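# Close all open drawers with a Stretch 3 robot

## Task

Push every drawer that is open fully shut, without moving the cabinets or any other object from its starting place; the robot must not tip over or finish leaning, and a drawer that stays closed only because the robot is still pressing on it does not count.

## Robot and tools

ROBOT. A Hello Robot Stretch 3: a two-wheeled base (0.33 m long, 0.34 m wide), a lift that rides up a mast, and a single arm that telescopes out to the robot's RIGHT side, ending in a wrist and a gripper. The base cannot move sideways, so to shift the gripper forward or back you drive the base. An on-the-spot turn pivots about the point midway between the drive wheels, 0.05 m behind the front edge. With the arm retracted and the wrist folded, the turn sweeps a circle of radius 0.28 m. A level, unfolded wrist reaches beyond that circle.

FRAMES. Base frame: origin on the floor between the drive wheels, x forward, y left, z up. hand_pose is reported in this frame, at the point where the closed fingertips meet. With all wrist joints at zero, its x axis is up, y points back along the arm toward the mast, and z points to the robot's rear. The odometry frame is the base frame as it was at the start of the scene. Heading is positive to the left, between -3.142 and 3.142.

TOOLS.
execute_actions(actions, cameras): actions is a list holding zero or one action. An empty list only returns state and images. An action may contain:
- base: exactly one of {"translate_m": d}, a straight drive of d metres relative to where the base currently is (forward positive, -1 to 1), or {"rotate_rad": d}, a relative turn in place (left/counter-clockwise positive, -3.2 to 3.2).
- joints: a dict of absolute targets by name. lift_m 0 to 1.1 (arm height on the mast). arm_m 0 to 0.52 (extension). wrist_yaw_rad -1.345 to 4.42: 0 points along the arm, positive swings toward the front, 3.0 folds it over the base. wrist_pitch_rad -1.57 to 0.451: 0 is level, negative points the tips down. wrist_roll_rad -2.911 to 2.911: at 0 the fingers sit side by side. gripper_m -0.089 to 0.179: larger is wider, and the real gap is somewhat smaller than the value. head_pan_rad -3.953 to 1.73: 0 is forward, -1.57 looks along the arm. head_tilt_rad -1.53 to 0.419: negative looks down.
- contact_limits: {"arm_m": effort %, 1 to 100}. The arm motion stops once its effort reaches this level, so lower values are gentler. It also caps the arm's holding force until the next action.
All motions in an action start together. A joint or base you leave out may keep pushing toward its previous target. An unknown key or an out-of-range number rejects the whole call. cameras takes head_camera, nav_camera, wrist_camera or all; null or omitted means all, [] means none. No action runs longer than 15 s.
wait(seconds 0 to 10): issues no command and returns state and images.
zoom_image(camera, region [x0,y0,x1,y1] in pixels, at most 504x504): a closer look at that camera's latest image.
finished_scene(scene): ends scene 1 or 2 and cannot be undone. The result says whether the task succeeded and gives the next task.

RESULTS. base_status and joint_status: done, off_target (came to rest short and may still be pushing), contact_stop (the arm or lift hit something firmly and went slack), time_out, or torque_fault (a wrist servo is limp for 10 s). After a stop, any later calls in that same reply are skipped. on_its_own covers joints this call did not command; its "held at" value is the target, not the current position. motor_effort is in % (the bracketed number is the peak); positive wheel effort means pushing forward. These readings are biased and noisy. lidar_m lists 12 distances from the base origin in 30-degree sectors, starting straight ahead and going counter-clockwise (4th is left, 7th behind, 10th right), in a plane 0.17 m above the floor; "-" means nothing seen. wrist_depth_mm and head_depth_mm are 7x7 grids of median depths. base_odometry counts wheel turns, including slip. turned_by_wheels and turned_by_imu give the turn since the last result. base_tilt shows forward/right lean in degrees, with a fixed offset of up to about 4.

SPEED. The base is fast only when the arm is stowed (lift_m < 0.30, arm_m < 0.03, wrist_yaw_rad > 2.54). Otherwise it is limited to 0.10 m/s.

SELF-COLLISION. Fold or unfold the wrist only with lift_m between 0.32 and 0.95, wrist_pitch_rad at -0.4 and roll near 0. Once folded, the lift may go down to 0.25. If yaw is below -0.4, keep pitch at -0.5 or lower.

CAUTIONS. The arm pushing on something rigid with the gripper above roughly 0.45 m can tip the robot, and a second push after a contact_stop makes this more likely. Use a modest arm contact limit when shoving a drawer. Do not drive while the gripper is hooked on or pressing against a fixed object. If the robot snags on furniture, reverse the last move in small steps; if it tilts, pull the gripper away and lower the lift to about 0.2. Avoid hard hits, slams, drops, knocking things over and moving the cabinets. Before finishing, back the gripper away so the drawers stay shut without the robot. The simulation keeps running while you think.

Each tool is called after "Request:" as name(argument=value, ...), one argument or row to a line, values as JSON.

## Session

Request:
execute_actions(
  actions=[],
)

Scene clock: 0.00 s.
base_odometry: x=+0.000 y=+0.000 heading=+0.000 (m, m, rad; odometry frame)
turned_by_wheels: +0.000 (rad since the last result)
turned_by_imu: +0.000 (rad since the last result)
base_tilt: forward=+0.8 right=-0.4 (deg)
lidar_m: 1.54 1.98 1.06 1.31 1.27 1.32 1.23 1.95 2.42 2.43 2.09 1.51
head_depth_mm: 1851 1893 1901 1891 1440 1427 1151 / 1877 2001 1995 2008 1517 1526 1197 / 1889 2134 2125 2138 1596 1611 1267 / 1904 2246 2279 2264 1696 1697 1344 / 1923 2427 2424 2420 2442 2395 1453 / 1929 2548 2572 2585 2618 2601 2117 / 1926 2342 2361 2367 2380 2374 2104
base_status: not commanded
joint_positions: lift_m=+0.601 arm_m=-0.003 wrist_yaw_rad=+2.912 wrist_pitch_rad=-0.430 wrist_roll_rad=-0.010 gripper_m=+0.037 head_pan_rad=-0.015 head_tilt_rad=-0.009
joint_status: not commanded
motor_effort: left_wheel=+0 right_wheel=+0 lift_m=+33 arm_m=+0 wrist_yaw_rad=+1 wrist_pitch_rad=+7 wrist_roll_rad=-1 gripper_m=+0 head_pan_rad=+0 head_tilt_rad=+3 (%)
hand_pose: x=+0.0295 y=+0.0747 z=+0.6110 quat_wxyz=(+0.229, +0.700, +0.072, +0.673) (m; base frame)
wrist_depth_mm: - - - - - - - / - - - - - - - / - - - - - - - / - - - - - - - / - - - - - - - / 819 815 - 855 902 852 882 / 725 717 722 735 721 759 746
pictures: head_camera (sideways: a quarter turn clockwise sets it upright), nav_camera (sideways: a quarter turn counterclockwise sets it upright), wrist_camera
Images, in order (width x height): head_camera 896x504, nav_camera 672x504, wrist_camera 644x364.

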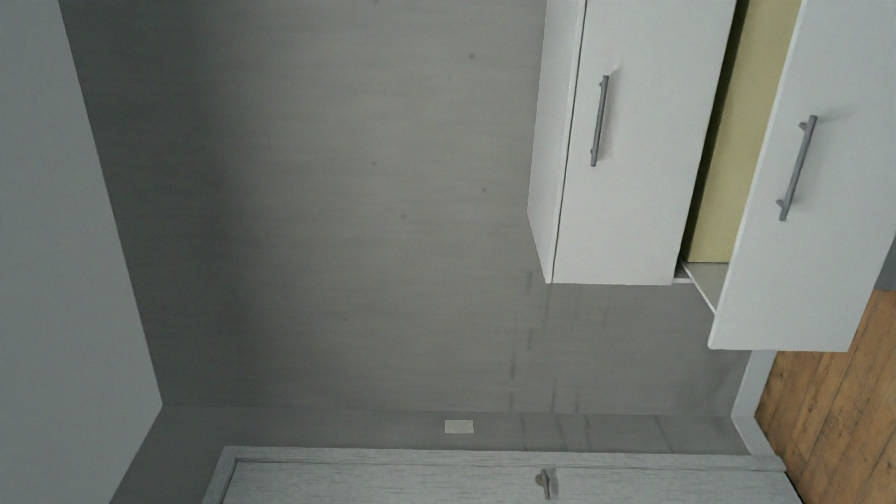

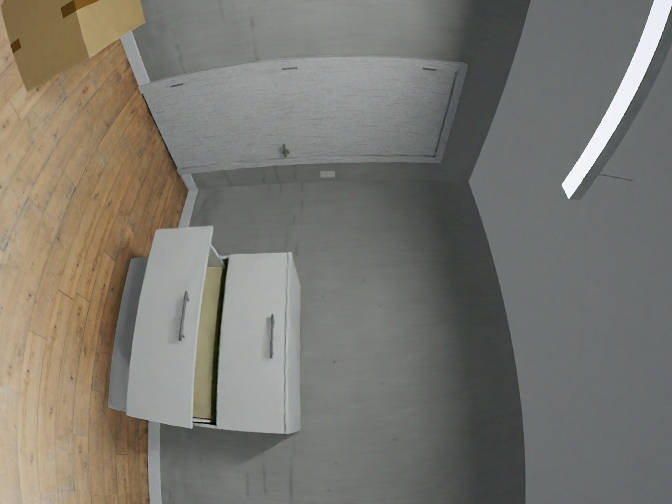

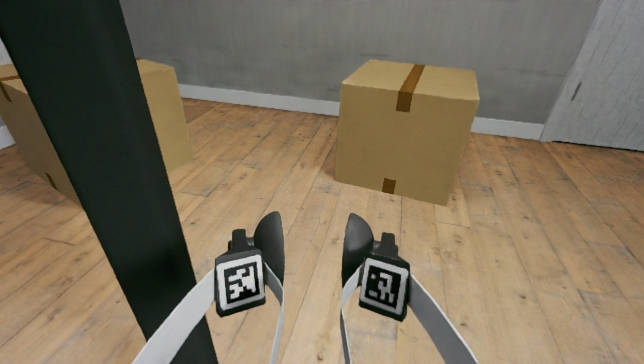

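Request:
execute_actions(
  actions=[
    {"joints": {"head_pan_rad": -1.3, "head_tilt_rad": -0.5}},
  ],
  cameras=["head_camera", "nav_camera"],
)

Request:
execute_actions(
  actions=[
    {"joints": {"head_pan_rad": -2.8, "head_tilt_rad": -0.5}},
  ],
  cameras=["head_camera", "nav_camera"],
)

Scene clock: 6.10 s.
base_odometry: x=+0.000 y=+0.000 heading=+0.000 (m, m, rad; odometry frame)
turned_by_wheels: +0.000 (rad since the last result)
turned_by_imu: +0.000 (rad since the last result)
base_tilt: forward=+0.7 right=-0.4 (deg)
lidar_m: 1.54 1.98 1.06 1.31 1.27 1.32 1.23 1.96 2.42 2.43 2.10 1.51
head_depth_mm: 2733 2967 2342 2537 2017 1572 1295 / 2856 3146 2141 2505 2004 1572 1292 / 2552 2802 2949 2603 2007 1570 1291 / 2338 2540 2820 2742 2008 1572 1287 / 2133 2331 2518 2624 2012 1569 1295 / 1947 2118 2299 2416 2003 1564 1280 / 1843 1953 2109 2289 2011 1561 1290
base_status: not commanded
joint_positions: lift_m=+0.601 arm_m=-0.003 wrist_yaw_rad=+2.912 wrist_pitch_rad=-0.430 wrist_roll_rad=-0.010 gripper_m=+0.037 head_pan_rad=-1.293 head_tilt_rad=-0.493
joint_status: all done
motor_effort: left_wheel=+0(0) right_wheel=+0(0) lift_m=+33(34) arm_m=+0(0) wrist_yaw_rad=+1(0) wrist_pitch_rad=+7(7) wrist_roll_rad=+0(1) gripper_m=+0(0) head_pan_rad=-5(52) head_tilt_rad=-4(36) (%)
hand_pose: x=+0.0295 y=+0.0747 z=+0.6110 quat_wxyz=(+0.229, +0.700, +0.072, +0.673) (m; base frame)
wrist_depth_mm: - - - - - - - / - - - - - - - / - - - - - - - / - - - - - - - / - - - - - - - / 824 812 - 853 903 861 879 / 731 702 721 741 741 783 757
pictures: head_camera (sideways: a quarter turn clockwise sets it upright), nav_camera (sideways: a quarter turn counterclockwise sets it upright)
Images, in order (width x height): head_camera 896x504, nav_camera 672x504.

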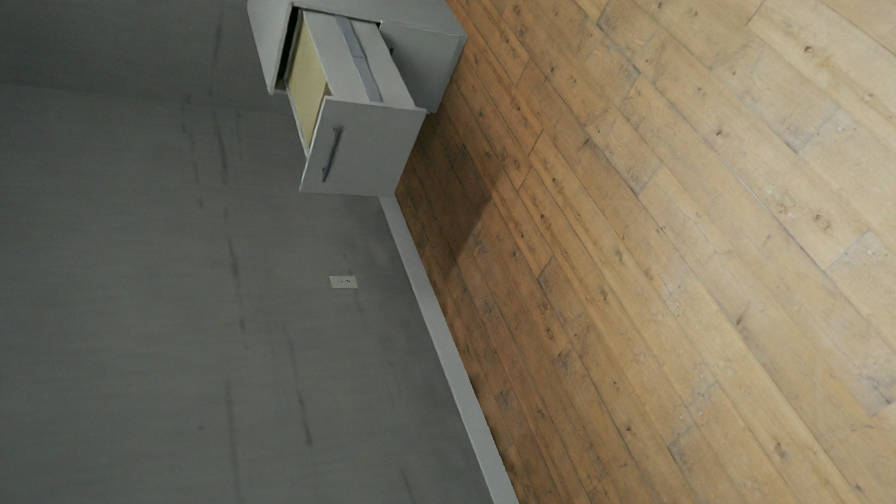

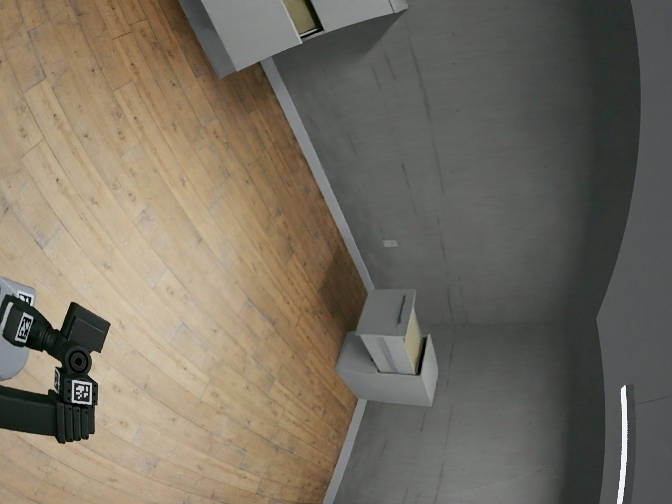

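Scene clock: 7.43 s.
base_odometry: x=+0.000 y=+0.000 heading=+0.000 (m, m, rad; odometry frame)
turned_by_wheels: +0.000 (rad since the last result)
turned_by_imu: +0.000 (rad since the last result)
base_tilt: forward=+0.7 right=-0.4 (deg)
lidar_m: 1.54 1.98 1.06 1.31 1.27 1.32 1.22 1.95 2.41 2.43 2.10 1.51
head_depth_mm: 1754 1871 2006 2015 1482 1562 1290 / 1920 2066 2227 2393 1920 1571 1292 / 2137 2329 2503 2625 1995 1564 1291 / 2380 2580 2852 2626 1990 1562 1291 / 2737 2939 3244 2768 2006 1565 1291 / 2749 2875 3219 2769 1991 1566 1294 / 2600 2710 2997 2757 1987 1577 1287
base_status: not commanded
joint_positions: lift_m=+0.601 arm_m=-0.003 wrist_yaw_rad=+2.912 wrist_pitch_rad=-0.430 wrist_roll_rad=-0.010 gripper_m=+0.037 head_pan_rad=-2.793 head_tilt_rad=-0.494
joint_status: all done
motor_effort: left_wheel=+0(0) right_wheel=+0(0) lift_m=+33(34) arm_m=-1(0) wrist_yaw_rad=+0(0) wrist_pitch_rad=+7(7) wrist_roll_rad=-1(1) gripper_m=+0(0) head_pan_rad=-5(51) head_tilt_rad=-4(6) (%)
hand_pose: x=+0.0295 y=+0.0747 z=+0.6110 quat_wxyz=(+0.229, +0.700, +0.072, +0.673) (m; base frame)
wrist_depth_mm: - - - - - - - / - - - - - - - / - - - - - - - / - - - - - - - / - - - - - - - / 823 823 - 876 904 889 883 / 704 720 724 725 743 756 754
pictures: head_camera (sideways: a quarter turn clockwise sets it upright), nav_camera (sideways: a quarter turn counterclockwise sets it upright)
Images, in order (width x height): head_camera 896x504, nav_camera 672x504.

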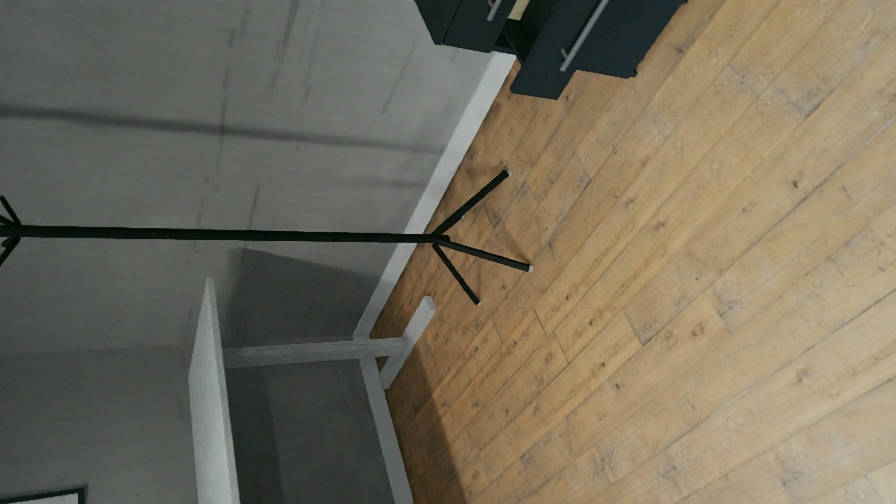

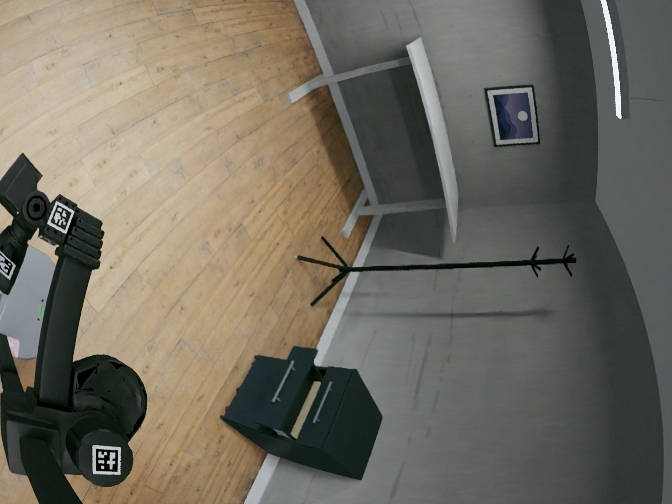

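Request:
execute_actions(
  actions=[
    {"joints": {"head_pan_rad": -3.45, "head_tilt_rad": -0.6}},
  ],
  cameras=["head_camera", "nav_camera"],
)

Scene clock: 10.73 s.
base_odometry: x=+0.000 y=+0.000 heading=+0.000 (m, m, rad; odometry frame)
turned_by_wheels: +0.000 (rad since the last result)
turned_by_imu: +0.000 (rad since the last result)
base_tilt: forward=+0.6 right=-0.3 (deg)
lidar_m: 1.54 1.98 1.06 1.31 1.27 1.33 1.23 1.95 2.42 2.43 2.09 1.51
head_depth_mm: 1438 1576 1756 1985 1795 1454 1226 / 1474 1626 1810 2044 1795 1441 1251 / 1505 1670 1853 2071 1785 1453 1284 / 1540 1709 1674 1584 1681 1452 1278 / 1583 1758 1665 1427 1681 1446 1255 / 1623 1801 1904 1458 1733 1453 1217 / 1666 1857 2097 2277 1785 1454 1221
base_status: not commanded
joint_positions: lift_m=+0.601 arm_m=-0.003 wrist_yaw_rad=+2.912 wrist_pitch_rad=-0.430 wrist_roll_rad=-0.010 gripper_m=+0.037 head_pan_rad=-3.443 head_tilt_rad=-0.592
joint_status: all done
motor_effort: left_wheel=+0(0) right_wheel=+0(0) lift_m=+33(33) arm_m=+0(0) wrist_yaw_rad=+0(0) wrist_pitch_rad=+7(7) wrist_roll_rad=+0(1) gripper_m=+0(0) head_pan_rad=-5(49) head_tilt_rad=-4(21) (%)
hand_pose: x=+0.0295 y=+0.0747 z=+0.6110 quat_wxyz=(+0.229, +0.700, +0.072, +0.673) (m; base frame)
wrist_depth_mm: - - - - - - - / - - - - - - - / - - - - - - - / - - - - - - - / - - - - - - - / 836 811 - 876 893 891 889 / 711 723 717 733 747 752 763
pictures: head_camera (sideways: a quarter turn clockwise sets it upright), nav_camera (sideways: a quarter turn counterclockwise sets it upright)
Images, in order (width x height): head_camera 896x504, nav_camera 672x504.

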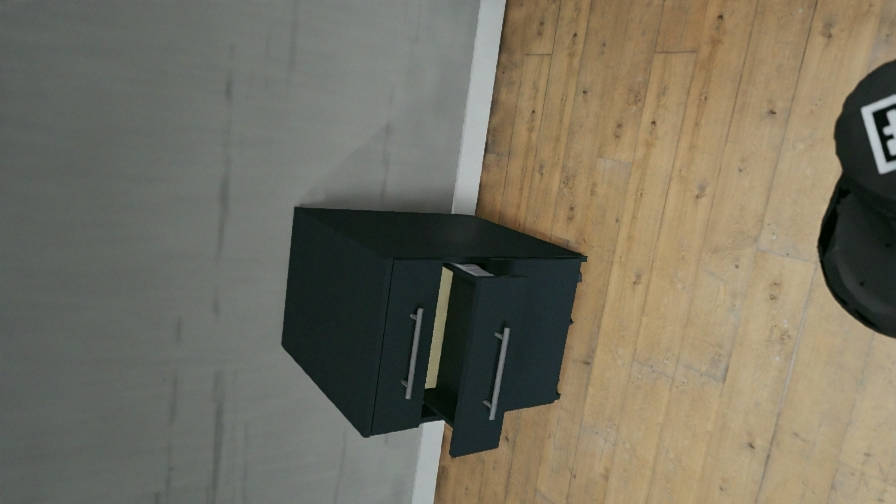

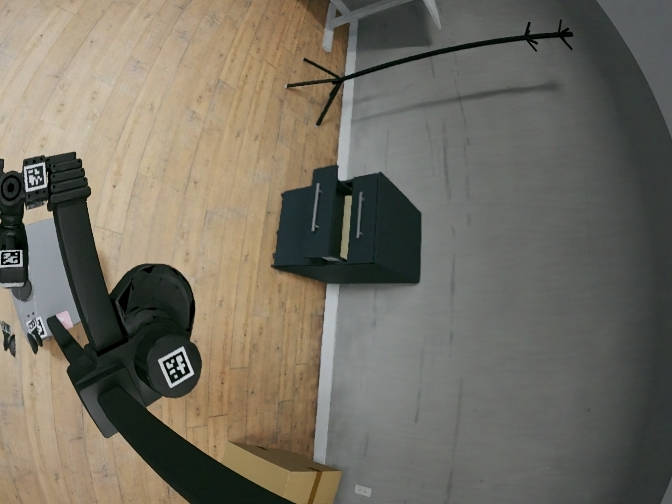

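Request:
execute_actions(
  actions=[
    {"base": {"translate_m": 0.2}, "joints": {"lift_m": 0.28, "head_pan_rad": -1.4, "head_tilt_rad": -1.2}},
  ],
  cameras=["head_camera", "nav_camera"],
)

Scene clock: 105.77 s.
base_odometry: x=+0.200 y=+0.000 heading=+0.000 (m, m, rad; odometry frame)
turned_by_wheels: +0.000 (rad since the last result)
turned_by_imu: -0.001 (rad since the last result)
base_tilt: forward=+0.8 right=-0.3 (deg)
lidar_m: 1.36 1.88 0.95 1.01 1.30 1.73 1.43 2.13 2.53 2.44 1.91 1.33
head_depth_mm: 1803 1632 1483 1366 1263 1179 1120 / 1809 1617 1486 1369 1271 - - / 1816 1638 1498 1370 1284 - - / 1824 1656 1495 1376 1288 1201 1088 / 1816 1642 1502 1372 1266 1182 1104 / 1836 1646 1508 1382 1278 1186 1108 / 1854 1657 1515 1389 1280 1187 1111
base_status: done
joint_positions: lift_m=+0.281 arm_m=-0.003 wrist_yaw_rad=+2.912 wrist_pitch_rad=-0.430 wrist_roll_rad=-0.010 gripper_m=+0.037 head_pan_rad=-1.407 head_tilt_rad=-1.185
joint_status: all done
motor_effort: left_wheel=+0(4) right_wheel=+0(3) lift_m=+12(29) arm_m=+0(1) wrist_yaw_rad=+0(0) wrist_pitch_rad=+7(7) wrist_roll_rad=-1(0) gripper_m=+0(0) head_pan_rad=+4(50) head_tilt_rad=-7(46) (%)
hand_pose: x=+0.0295 y=+0.0747 z=+0.2909 quat_wxyz=(+0.229, +0.700, +0.072, +0.673) (m; base frame)
wrist_depth_mm: - - - 892 854 - - / - - - - 909 - - / 925 950 948 - 967 - - / 687 - 719 727 747 750 763 / 563 - 595 591 603 597 611 / 476 467 - 491 502 500 497 / - - - 425 418 425 427
pictures: head_camera (sideways: a quarter turn clockwise sets it upright), nav_camera (sideways: a quarter turn counterclockwise sets it upright)
Images, in order (width x height): head_camera 896x504, nav_camera 672x504.

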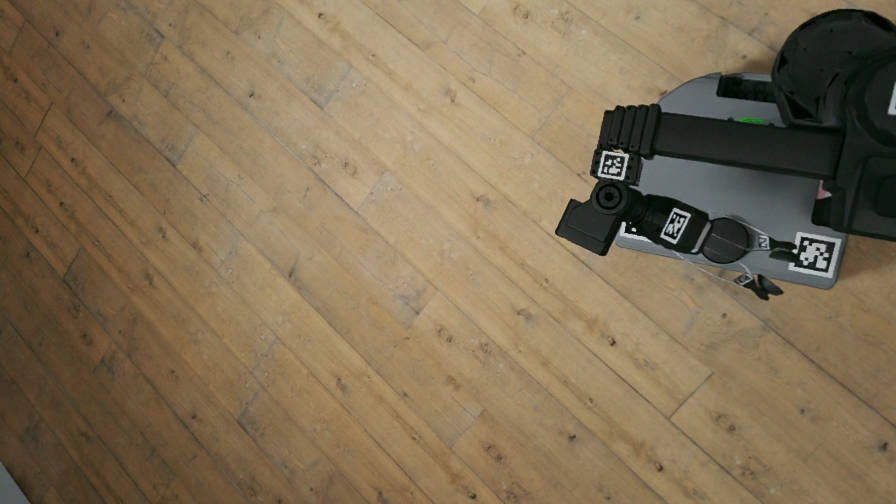

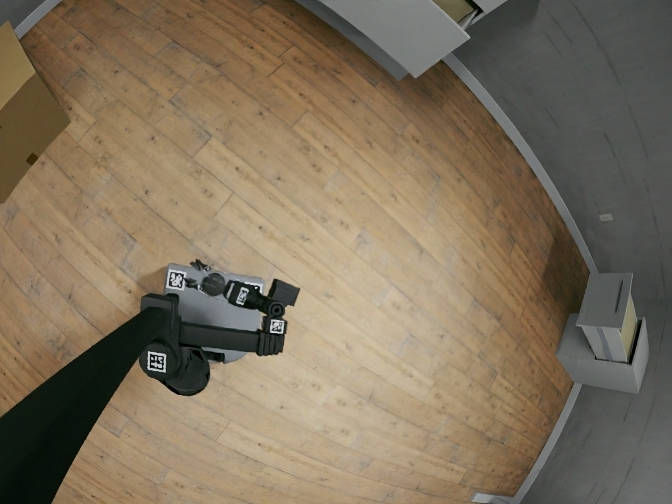

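Request:
execute_actions(
  actions=[
    {"base": {"translate_m": 0.8}, "joints": {"head_pan_rad": -0.55, "head_tilt_rad": -0.9}},
  ],
  cameras=["head_camera"],
)

Request:
execute_actions(
  actions=[
    {"base": {"rotate_rad": 1.03}, "joints": {"head_pan_rad": -1.57, "head_tilt_rad": -0.95}},
  ],
  cameras=["head_camera", "nav_camera"],
)

Scene clock: 130.27 s.
base_odometry: x=+1.000 y=+0.000 heading=+0.000 (m, m, rad; odometry frame)
turned_by_wheels: +0.000 (rad since the last result)
turned_by_imu: -0.002 (rad since the last result)
base_tilt: forward=+0.9 right=-0.2 (deg)
lidar_m: 0.63 1.47 1.39 0.87 0.83 1.83 2.21 2.89 2.66 1.65 0.65 0.62
head_depth_mm: 601 619 751 1049 771 1199 1103 / 603 615 743 1048 760 1200 1119 / 604 598 741 1040 710 1198 1107 / 606 595 733 1030 701 1200 1106 / 607 592 732 1023 731 1183 1107 / 609 602 728 1016 726 1180 1110 / 612 601 720 1005 988 1185 1110
base_status: done
joint_positions: lift_m=+0.281 arm_m=-0.003 wrist_yaw_rad=+2.912 wrist_pitch_rad=-0.430 wrist_roll_rad=-0.010 gripper_m=+0.037 head_pan_rad=-0.557 head_tilt_rad=-0.902
joint_status: all done
motor_effort: left_wheel=+0(7) right_wheel=+0(5) lift_m=+12(12) arm_m=+0(0) wrist_yaw_rad=+0(0) wrist_pitch_rad=+7(7) wrist_roll_rad=-1(1) gripper_m=-1(0) head_pan_rad=+4(50) head_tilt_rad=+0(28) (%)
hand_pose: x=+0.0295 y=+0.0747 z=+0.2909 quat_wxyz=(+0.229, +0.700, +0.072, +0.673) (m; base frame)
wrist_depth_mm: - 746 - - - - - / - 791 - - - - - / 876 828 946 - - - - / 695 - 711 720 753 759 777 / 559 - 590 598 596 595 602 / 473 470 - 491 511 492 501 / - - - 423 420 431 426
pictures: head_camera (sideways: a quarter turn clockwise sets it upright)
Images, in order (width x height): head_camera 896x504.

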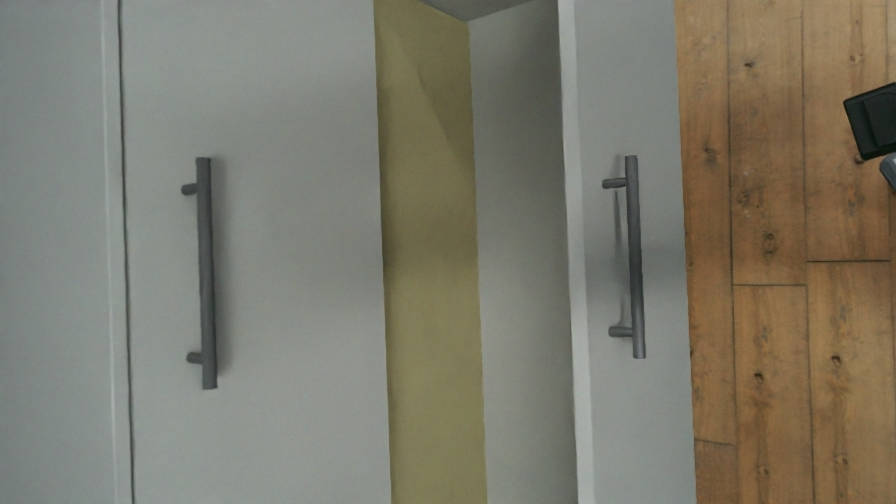

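Scene clock: 132.23 s.
base_odometry: x=+1.000 y=+0.000 heading=+1.030 (m, m, rad; odometry frame)
turned_by_wheels: +1.030 (rad since the last result)
turned_by_imu: +1.035 (rad since the last result)
base_tilt: forward=+0.7 right=-0.3 (deg)
lidar_m: 1.39 0.89 0.83 1.83 2.71 2.90 2.65 1.70 0.65 0.61 0.63 1.48
head_depth_mm: 567 634 777 1054 754 1224 1098 / 569 635 774 1061 748 1201 1131 / 570 633 772 1054 742 1206 - / 570 630 770 1053 738 1219 - / 570 628 766 1046 779 1204 1096 / 568 627 763 1045 773 1209 1106 / 567 626 761 1047 768 1211 1104
base_status: done
joint_positions: lift_m=+0.281 arm_m=-0.003 wrist_yaw_rad=+2.912 wrist_pitch_rad=-0.430 wrist_roll_rad=-0.010 gripper_m=+0.037 head_pan_rad=-1.563 head_tilt_rad=-0.939
joint_status: all done
motor_effort: left_wheel=-3(8) right_wheel=+2(9) lift_m=+12(12) arm_m=+0(1) wrist_yaw_rad=+1(1) wrist_pitch_rad=+7(7) wrist_roll_rad=+0(0) gripper_m=-1(0) head_pan_rad=-4(51) head_tilt_rad=-7(16) (%)
hand_pose: x=+0.0295 y=+0.0747 z=+0.2909 quat_wxyz=(+0.229, +0.700, +0.072, +0.673) (m; base frame)
wrist_depth_mm: - - - - 945 697 738 / - - - - - 764 811 / 909 957 941 - 913 840 921 / 693 - 734 739 744 767 764 / 563 - 591 599 602 597 602 / 477 469 - 494 510 493 508 / - - - 427 419 429 425
pictures: head_camera (sideways: a quarter turn clockwise sets it upright), nav_camera (sideways: a quarter turn counterclockwise sets it upright)
Images, in order (width x height): head_camera 896x504, nav_camera 672x504.

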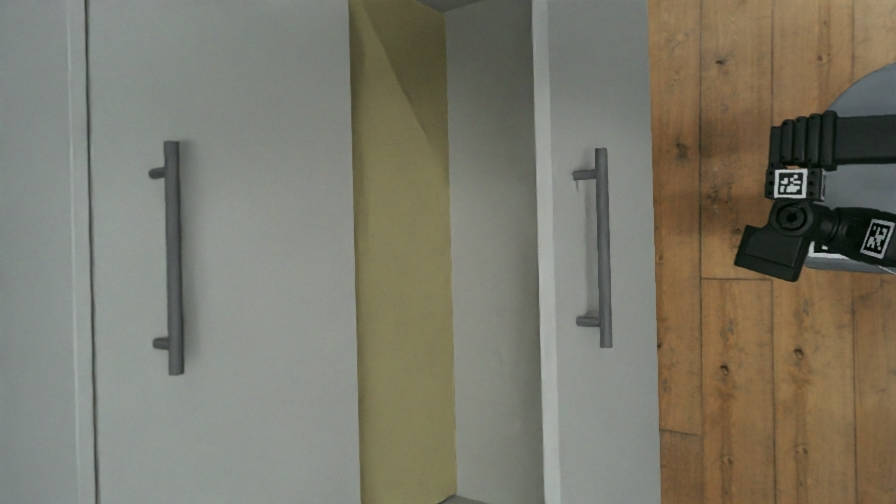

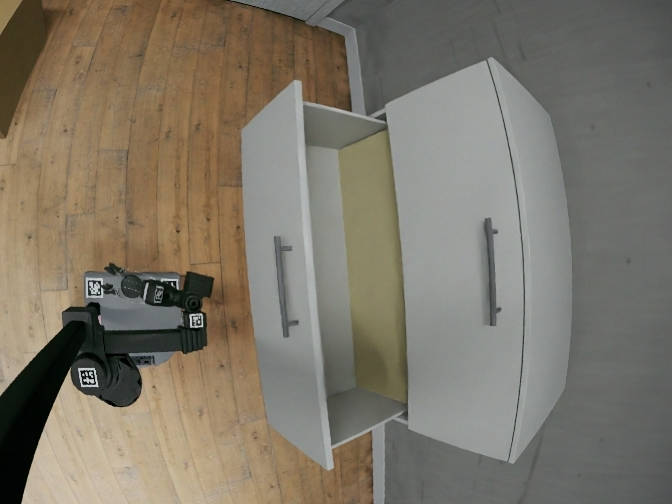

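Request:
execute_actions(
  actions=[
    {"joints": {"lift_m": 0.33, "arm_m": 0.36, "wrist_yaw_rad": 3.15, "head_tilt_rad": -0.85}},
  ],
  cameras=["head_camera", "nav_camera"],
)

Scene clock: 141.10 s.
base_odometry: x=+1.000 y=+0.000 heading=+1.030 (m, m, rad; odometry frame)
turned_by_wheels: +0.000 (rad since the last result)
turned_by_imu: -0.003 (rad since the last result)
base_tilt: forward=+0.6 right=-0.4 (deg)
lidar_m: 1.39 0.89 0.83 1.84 2.72 2.91 2.65 1.70 0.66 0.62 0.63 1.48
head_depth_mm: 704 604 719 837 1172 1260 1117 / 705 602 717 865 1158 1266 1118 / 706 599 715 829 1207 1263 1125 / 708 598 712 823 1177 1270 1118 / 709 595 709 824 1037 1265 1119 / 712 593 708 818 1032 1268 1116 / 712 592 702 812 1023 1265 1115
base_status: not commanded
joint_positions: lift_m=+0.329 arm_m=+0.359 wrist_yaw_rad=+3.157 wrist_pitch_rad=-0.431 wrist_roll_rad=-0.009 gripper_m=+0.037 head_pan_rad=-1.564 head_tilt_rad=-0.851
joint_status: all done
motor_effort: left_wheel=+0(5) right_wheel=-2(9) lift_m=+51(55) arm_m=+7(27) wrist_yaw_rad=-4(34) wrist_pitch_rad=+7(8) wrist_roll_rad=-1(1) gripper_m=-1(1) head_pan_rad=-4(5) head_tilt_rad=+1(14) (%)
hand_pose: x=-0.0247 y=-0.2817 z=+0.3389 quat_wxyz=(+0.146, +0.686, +0.157, +0.695) (m; base frame)
wrist_depth_mm: - - - - - 927 872 / - - - - - - 944 / - - - - - - - / 766 799 - - 838 845 849 / 626 627 - - 670 661 674 / 534 527 - - 562 558 560 / 456 456 - - 469 475 480
pictures: head_camera (sideways: a quarter turn clockwise sets it upright), nav_camera (sideways: a quarter turn counterclockwise sets it upright)
Images, in order (width x height): head_camera 896x504, nav_camera 672x504.

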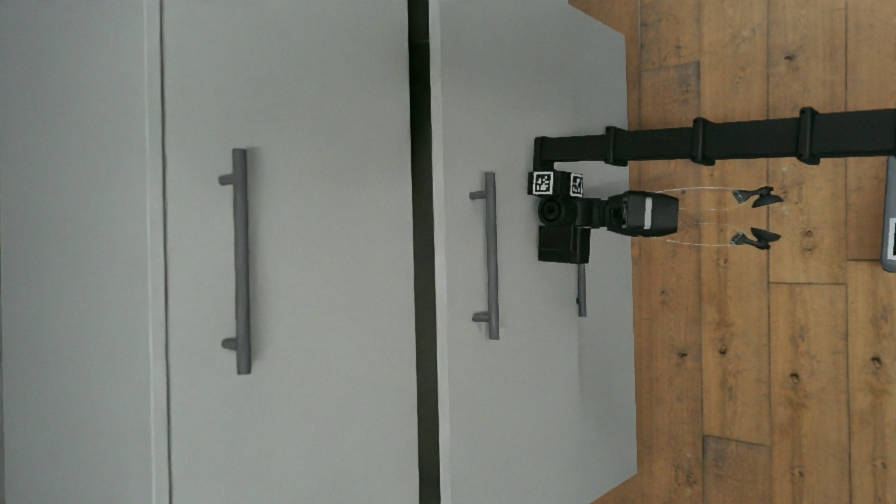

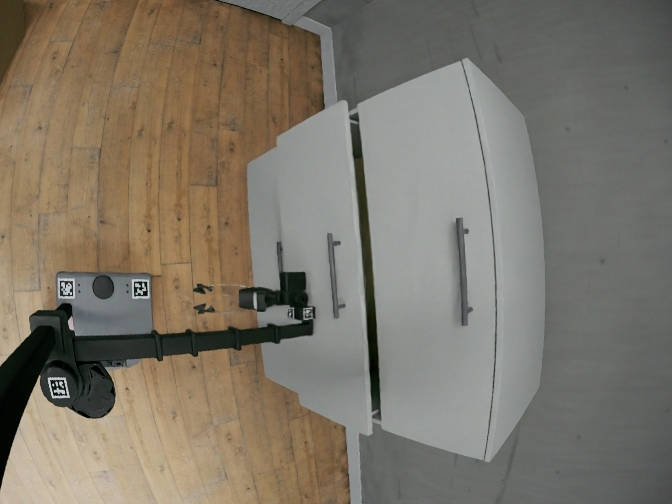

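Request:
execute_actions(
  actions=[
    {"joints": {"arm_m": 0.425}, "contact_limits": {"arm_m": 35}},
  ],
  cameras=["head_camera", "nav_camera"],
)

Scene clock: 145.60 s.
base_odometry: x=+1.000 y=+0.000 heading=+1.030 (m, m, rad; odometry frame)
turned_by_wheels: +0.000 (rad since the last result)
turned_by_imu: -0.004 (rad since the last result)
base_tilt: forward=+0.8 right=-0.3 (deg)
lidar_m: 1.39 0.90 0.83 1.83 2.71 2.90 2.66 1.71 0.66 0.61 0.63 1.48
head_depth_mm: 704 603 721 889 1171 1260 1119 / 705 603 718 886 1162 1259 1118 / 708 599 715 879 1156 1264 1119 / 709 598 712 881 1193 1268 1117 / 711 596 708 849 1139 1270 1117 / 713 595 707 867 1127 1267 1120 / 715 591 703 866 1121 1267 1120
base_status: not commanded
joint_positions: lift_m=+0.329 arm_m=+0.413 wrist_yaw_rad=+3.168 wrist_pitch_rad=-0.432 wrist_roll_rad=-0.009 gripper_m=+0.037 head_pan_rad=-1.564 head_tilt_rad=-0.851
joint_status: arm_m contact_stop (moved +0.054 of +0.066)
on_its_own: arm_m is slack since a contact_stop, until your next command for it (your +0.425 is given up)
motor_effort: left_wheel=+4(9) right_wheel=-7(22) lift_m=+51(51) arm_m=+0(40) wrist_yaw_rad=-12(52) wrist_pitch_rad=+7(8) wrist_roll_rad=-1(1) gripper_m=+0(1) head_pan_rad=-4(4) head_tilt_rad=+1(1) (%)
contact_limits: arm_m 35 (drawing in: default 32, maximum 51; extending or still: default 42, maximum 69)
hand_pose: x=-0.0271 y=-0.3358 z=+0.3388 quat_wxyz=(+0.142, +0.685, +0.161, +0.696) (m; base frame)
wrist_depth_mm: - - - - - 974 930 / - - - - - - - / - - - - - - - / 765 780 - - 826 829 866 / 631 624 - - 666 669 679 / 531 532 - - 574 555 569 / 453 457 463 461 465 476 475
pictures: head_camera (sideways: a quarter turn clockwise sets it upright), nav_camera (sideways: a quarter turn counterclockwise sets it upright)
Images, in order (width x height): head_camera 896x504, nav_camera 672x504.

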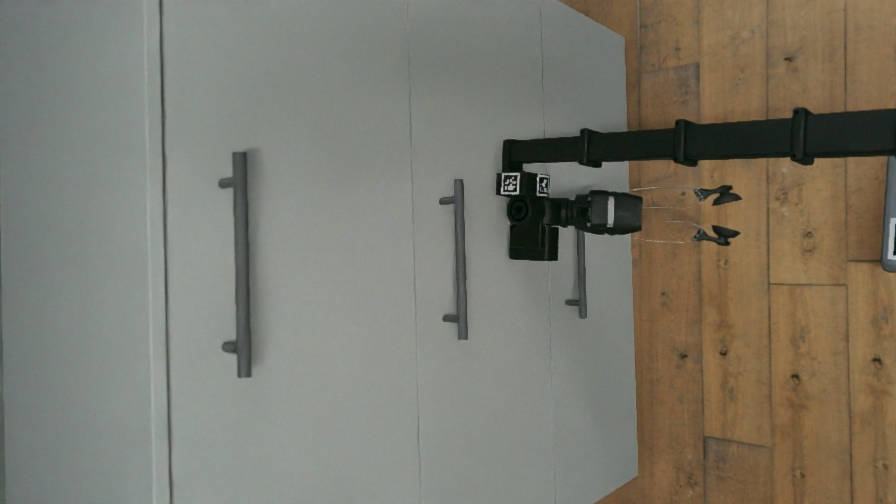

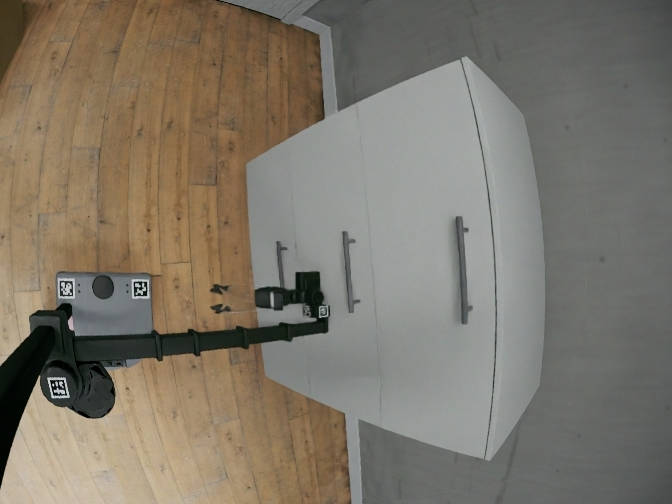

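Request:
execute_actions(
  actions=[
    {"base": {"translate_m": -0.33}, "joints": {"lift_m": 0.28, "arm_m": 0.0, "wrist_yaw_rad": 3.0, "head_pan_rad": -2.95, "head_tilt_rad": -0.45}},
  ],
  cameras=["head_camera", "nav_camera"],
)

Scene clock: 171.33 s.
base_odometry: x=+0.830 y=-0.283 heading=+1.030 (m, m, rad; odometry frame)
turned_by_wheels: +0.000 (rad since the last result)
turned_by_imu: +0.001 (rad since the last result)
base_tilt: forward=+0.7 right=-0.3 (deg)
lidar_m: 1.72 1.07 1.24 1.92 2.10 2.75 2.33 1.74 1.21 0.65 0.66 0.84
head_depth_mm: 2507 2688 2989 3024 2112 1633 1327 / 2557 2758 2990 2951 2115 1625 1333 / 2604 2792 2954 2672 2100 1627 1316 / 2631 2856 2408 1972 2094 1626 1321 / 2714 2942 3095 2623 2087 1610 1325 / 2642 2765 2876 2811 2101 1628 1317 / 2115 2178 2255 2330 2073 1617 1323
base_status: done
joint_positions: lift_m=+0.281 arm_m=+0.000 wrist_yaw_rad=+3.001 wrist_pitch_rad=-0.432 wrist_roll_rad=-0.009 gripper_m=+0.037 head_pan_rad=-2.943 head_tilt_rad=-0.456
joint_status: all done
motor_effort: left_wheel=-1(9) right_wheel=+1(9) lift_m=+12(48) arm_m=-5(7) wrist_yaw_rad=-1(14) wrist_pitch_rad=+7(7) wrist_roll_rad=-1(1) gripper_m=+1(0) head_pan_rad=-4(51) head_tilt_rad=+4(35) (%)
hand_pose: x=+0.0099 y=+0.0752 z=+0.2905 quat_wxyz=(+0.199, +0.696, +0.104, +0.682) (m; base frame)
wrist_depth_mm: - - - - - - 786 / - - - - - - 808 / 928 - 978 - - - 860 / 692 707 716 740 729 751 768 / 569 560 - 600 599 600 607 / 473 487 - 502 515 491 504 / - - - - 418 426 433
pictures: head_camera (sideways: a quarter turn clockwise sets it upright), nav_camera (sideways: a quarter turn counterclockwise sets it upright)
Images, in order (width x height): head_camera 896x504, nav_camera 672x504.

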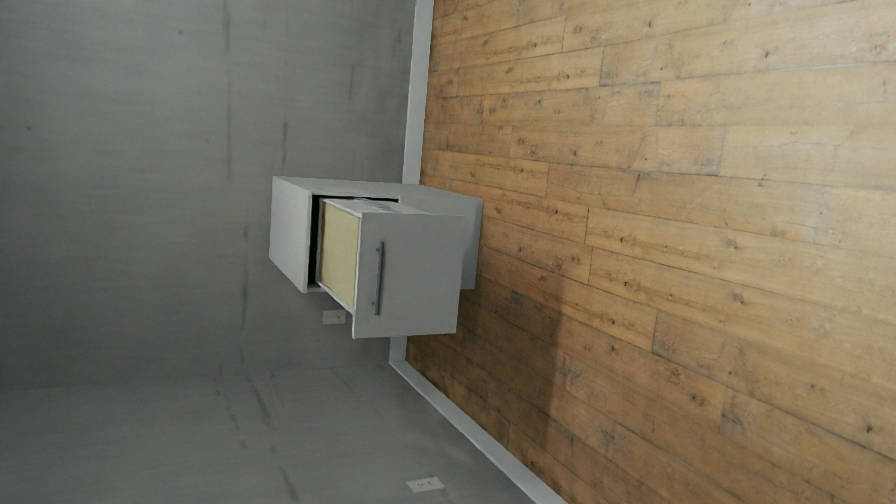

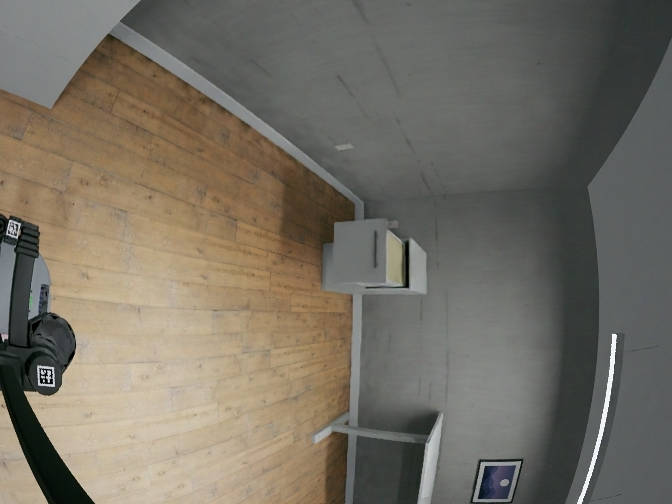

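Request:
execute_actions(
  actions=[
    {"base": {"rotate_rad": -2.85}, "joints": {"head_pan_rad": -0.2, "head_tilt_rad": -0.6, "gripper_m": 0.0}},
  ],
  cameras=["head_camera", "nav_camera"],
)

Request:
execute_actions(
  actions=[
    {"base": {"translate_m": 1.0}, "joints": {"head_pan_rad": -0.25, "head_tilt_rad": -0.75}},
  ],
  cameras=["head_camera", "nav_camera"],
)

Scene clock: 257.23 s.
base_odometry: x=+0.830 y=-0.283 heading=-1.820 (m, m, rad; odometry frame)
turned_by_wheels: -2.850 (rad since the last result)
turned_by_imu: -2.865 (rad since the last result)
base_tilt: forward=+0.7 right=-0.2 (deg)
lidar_m: 2.33 1.34 0.65 0.64 0.73 1.72 1.17 1.07 1.92 2.09 2.67 2.75
head_depth_mm: 2518 2770 3045 2348 1782 1455 1225 / 2539 2813 3044 2333 1790 1445 1220 / 2562 2843 3090 2324 1798 1445 1218 / 2586 2745 2534 2325 1778 1451 1219 / 2597 2429 1853 2333 1785 1442 1223 / 2641 2908 2779 2316 1776 1447 1224 / 2575 2685 2749 2297 1772 1446 1214
base_status: done
joint_positions: lift_m=+0.281 arm_m=+0.000 wrist_yaw_rad=+3.001 wrist_pitch_rad=-0.432 wrist_roll_rad=-0.009 gripper_m=+0.000 head_pan_rad=-0.207 head_tilt_rad=-0.593
joint_status: all done
motor_effort: left_wheel=+2(8) right_wheel=-3(9) lift_m=+12(12) arm_m=-6(6) wrist_yaw_rad=-1(0) wrist_pitch_rad=+7(7) wrist_roll_rad=-1(1) gripper_m=-3(94) head_pan_rad=+5(51) head_tilt_rad=-4(23) (%)
hand_pose: x=+0.0099 y=+0.0752 z=+0.2905 quat_wxyz=(+0.199, +0.696, +0.104, +0.682) (m; base frame)
wrist_depth_mm: 627 - 618 610 - - 965 / 682 - 673 653 - - - / 776 - 728 717 923 - - / 699 701 730 729 738 748 747 / 560 557 586 628 588 590 610 / 475 488 - - 494 494 503 / - - - - 419 424 429
pictures: head_camera (sideways: a quarter turn clockwise sets it upright), nav_camera (sideways: a quarter turn counterclockwise sets it upright)
Images, in order (width x height): head_camera 896x504, nav_camera 672x504.

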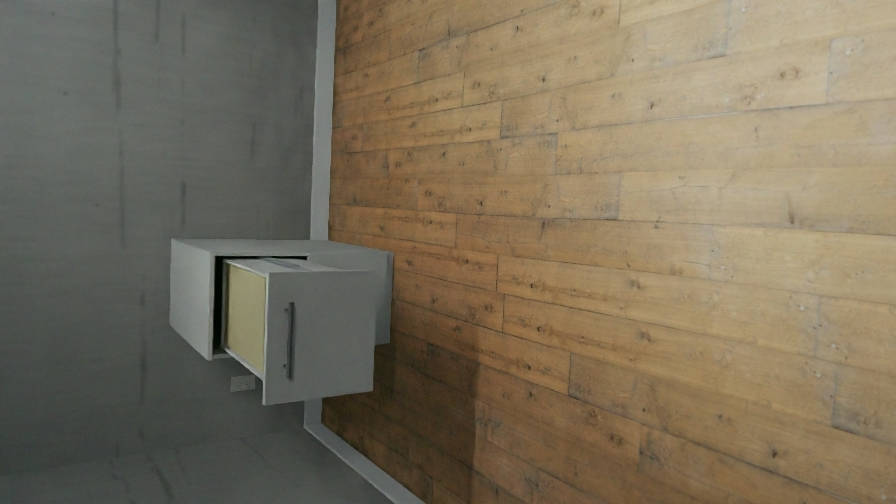

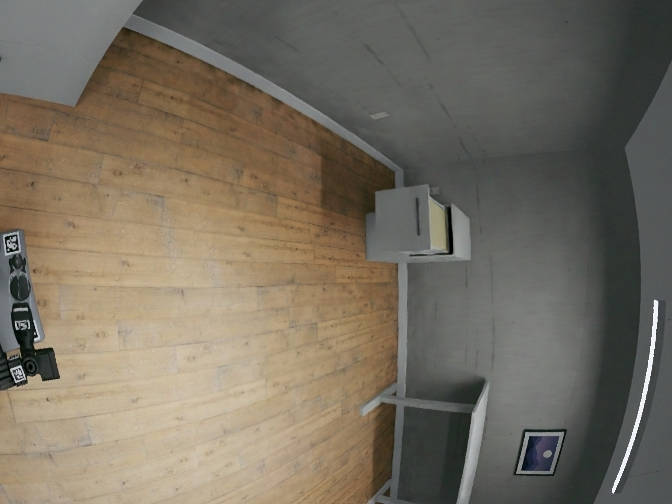

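Scene clock: 262.33 s.
base_odometry: x=+0.584 y=-1.252 heading=-1.819 (m, m, rad; odometry frame)
turned_by_wheels: +0.000 (rad since the last result)
turned_by_imu: -0.003 (rad since the last result)
base_tilt: forward=+0.8 right=-0.3 (deg)
lidar_m: 1.35 1.06 0.91 0.90 1.00 0.95 2.04 2.16 2.29 2.42 2.02 1.37
head_depth_mm: 1748 1974 2246 1907 1559 1332 1147 / 1745 1984 2262 1906 1563 1326 1147 / 1760 1955 2267 1840 1560 1326 1149 / 1763 1539 1180 1006 1530 1325 1152 / 1783 1537 1178 1017 1527 1327 1148 / 1790 1996 1290 1028 1525 1326 1147 / 1785 2037 2258 1858 1566 1328 1150
base_status: done
joint_positions: lift_m=+0.281 arm_m=+0.000 wrist_yaw_rad=+3.001 wrist_pitch_rad=-0.432 wrist_roll_rad=-0.009 gripper_m=+0.000 head_pan_rad=-0.243 head_tilt_rad=-0.741
joint_status: all done
motor_effort: left_wheel=+2(7) right_wheel=-2(6) lift_m=+12(12) arm_m=-5(5) wrist_yaw_rad=-1(0) wrist_pitch_rad=+7(7) wrist_roll_rad=-1(1) gripper_m=-2(3) head_pan_rad=-5(13) head_tilt_rad=-5(23) (%)
hand_pose: x=+0.0100 y=+0.0752 z=+0.2905 quat_wxyz=(+0.200, +0.696, +0.104, +0.682) (m; base frame)
wrist_depth_mm: 842 - 873 822 824 795 786 / 866 - 893 893 876 840 831 / 877 - 941 916 919 899 885 / 691 687 714 729 736 754 773 / 564 560 592 618 586 597 608 / 468 492 - - 495 494 504 / - - - - 414 423 429
pictures: head_camera (sideways: a quarter turn clockwise sets it upright), nav_camera (sideways: a quarter turn counterclockwise sets it upright)
Images, in order (width x height): head_camera 896x504, nav_camera 672x504.

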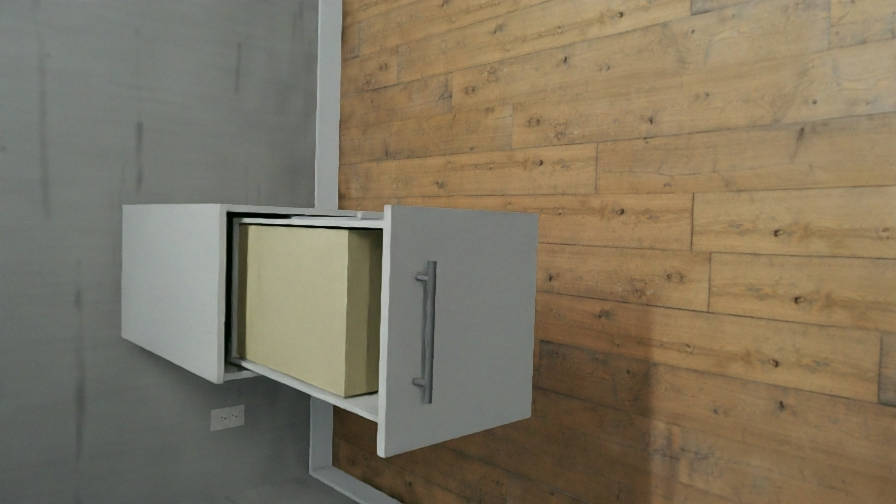

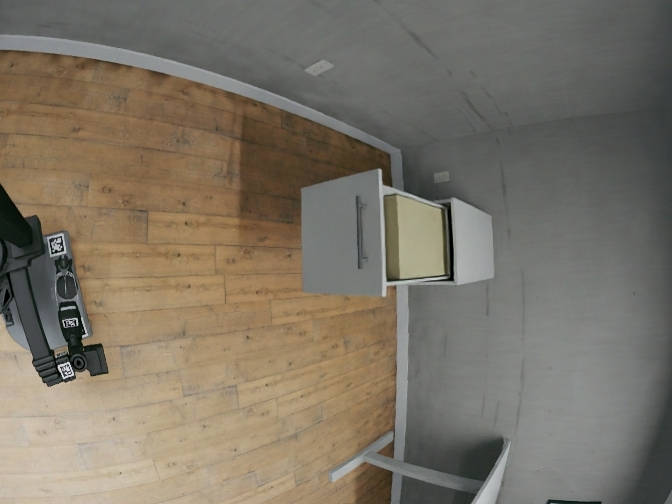

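Request:
execute_actions(
  actions=[
    {"base": {"translate_m": 0.62}, "joints": {"lift_m": 0.292, "head_pan_rad": -0.45, "head_tilt_rad": -1.15}},
  ],
  cameras=["head_camera", "nav_camera"],
)

Scene clock: 293.23 s.
base_odometry: x=+0.432 y=-1.853 heading=-1.819 (m, m, rad; odometry frame)
turned_by_wheels: +0.000 (rad since the last result)
turned_by_imu: -0.002 (rad since the last result)
base_tilt: forward=+0.8 right=-0.2 (deg)
lidar_m: 0.75 0.90 0.76 0.76 0.87 1.46 2.66 2.86 2.54 2.48 1.70 0.75
head_depth_mm: 1574 1716 1539 1399 1280 1180 1094 / 1539 1711 1538 1399 1236 1208 - / 1482 1685 756 774 701 1213 - / 830 820 736 823 657 1200 - / 817 823 738 790 660 1188 - / 818 825 740 748 687 1192 1105 / 824 861 1519 1384 655 1191 1106
base_status: done
joint_positions: lift_m=+0.291 arm_m=+0.000 wrist_yaw_rad=+3.001 wrist_pitch_rad=-0.432 wrist_roll_rad=-0.009 gripper_m=+0.000 head_pan_rad=-0.443 head_tilt_rad=-1.137
joint_status: all done
motor_effort: left_wheel=+2(8) right_wheel=-3(5) lift_m=+52(55) arm_m=-6(5) wrist_yaw_rad=-1(0) wrist_pitch_rad=+7(7) wrist_roll_rad=-1(1) gripper_m=-2(3) head_pan_rad=-4(28) head_tilt_rad=-9(40) (%)
hand_pose: x=+0.0100 y=+0.0752 z=+0.3007 quat_wxyz=(+0.200, +0.696, +0.104, +0.682) (m; base frame)
wrist_depth_mm: 750 - 711 703 701 673 662 / 820 - 795 760 748 742 719 / 862 - 835 824 813 789 787 / 717 709 733 738 758 764 806 / 574 574 598 633 605 615 617 / 481 483 - - 504 503 518 / 425 - - 426 432 432 437
pictures: head_camera (sideways: a quarter turn clockwise sets it upright), nav_camera (sideways: a quarter turn counterclockwise sets it upright)
Images, in order (width x height): head_camera 896x504, nav_camera 672x504.

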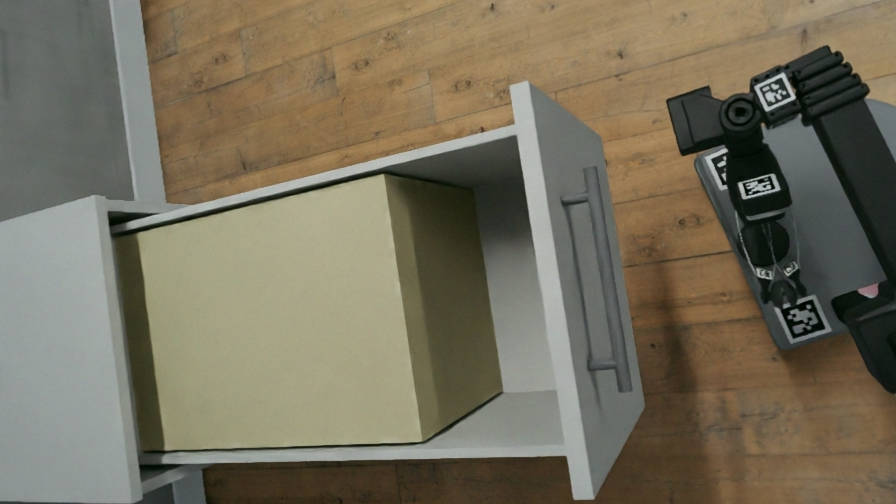

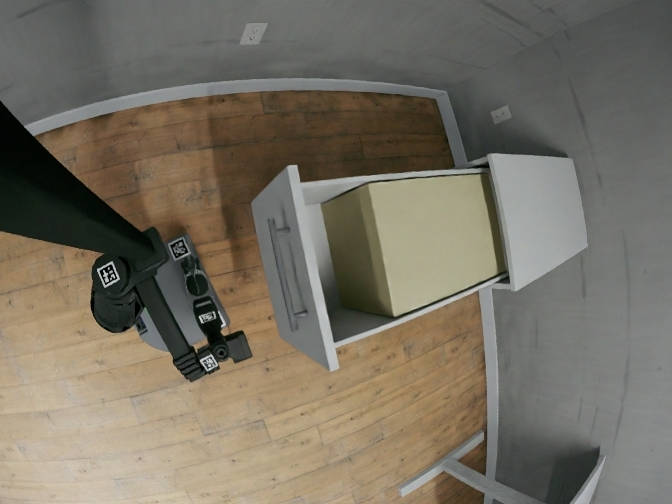

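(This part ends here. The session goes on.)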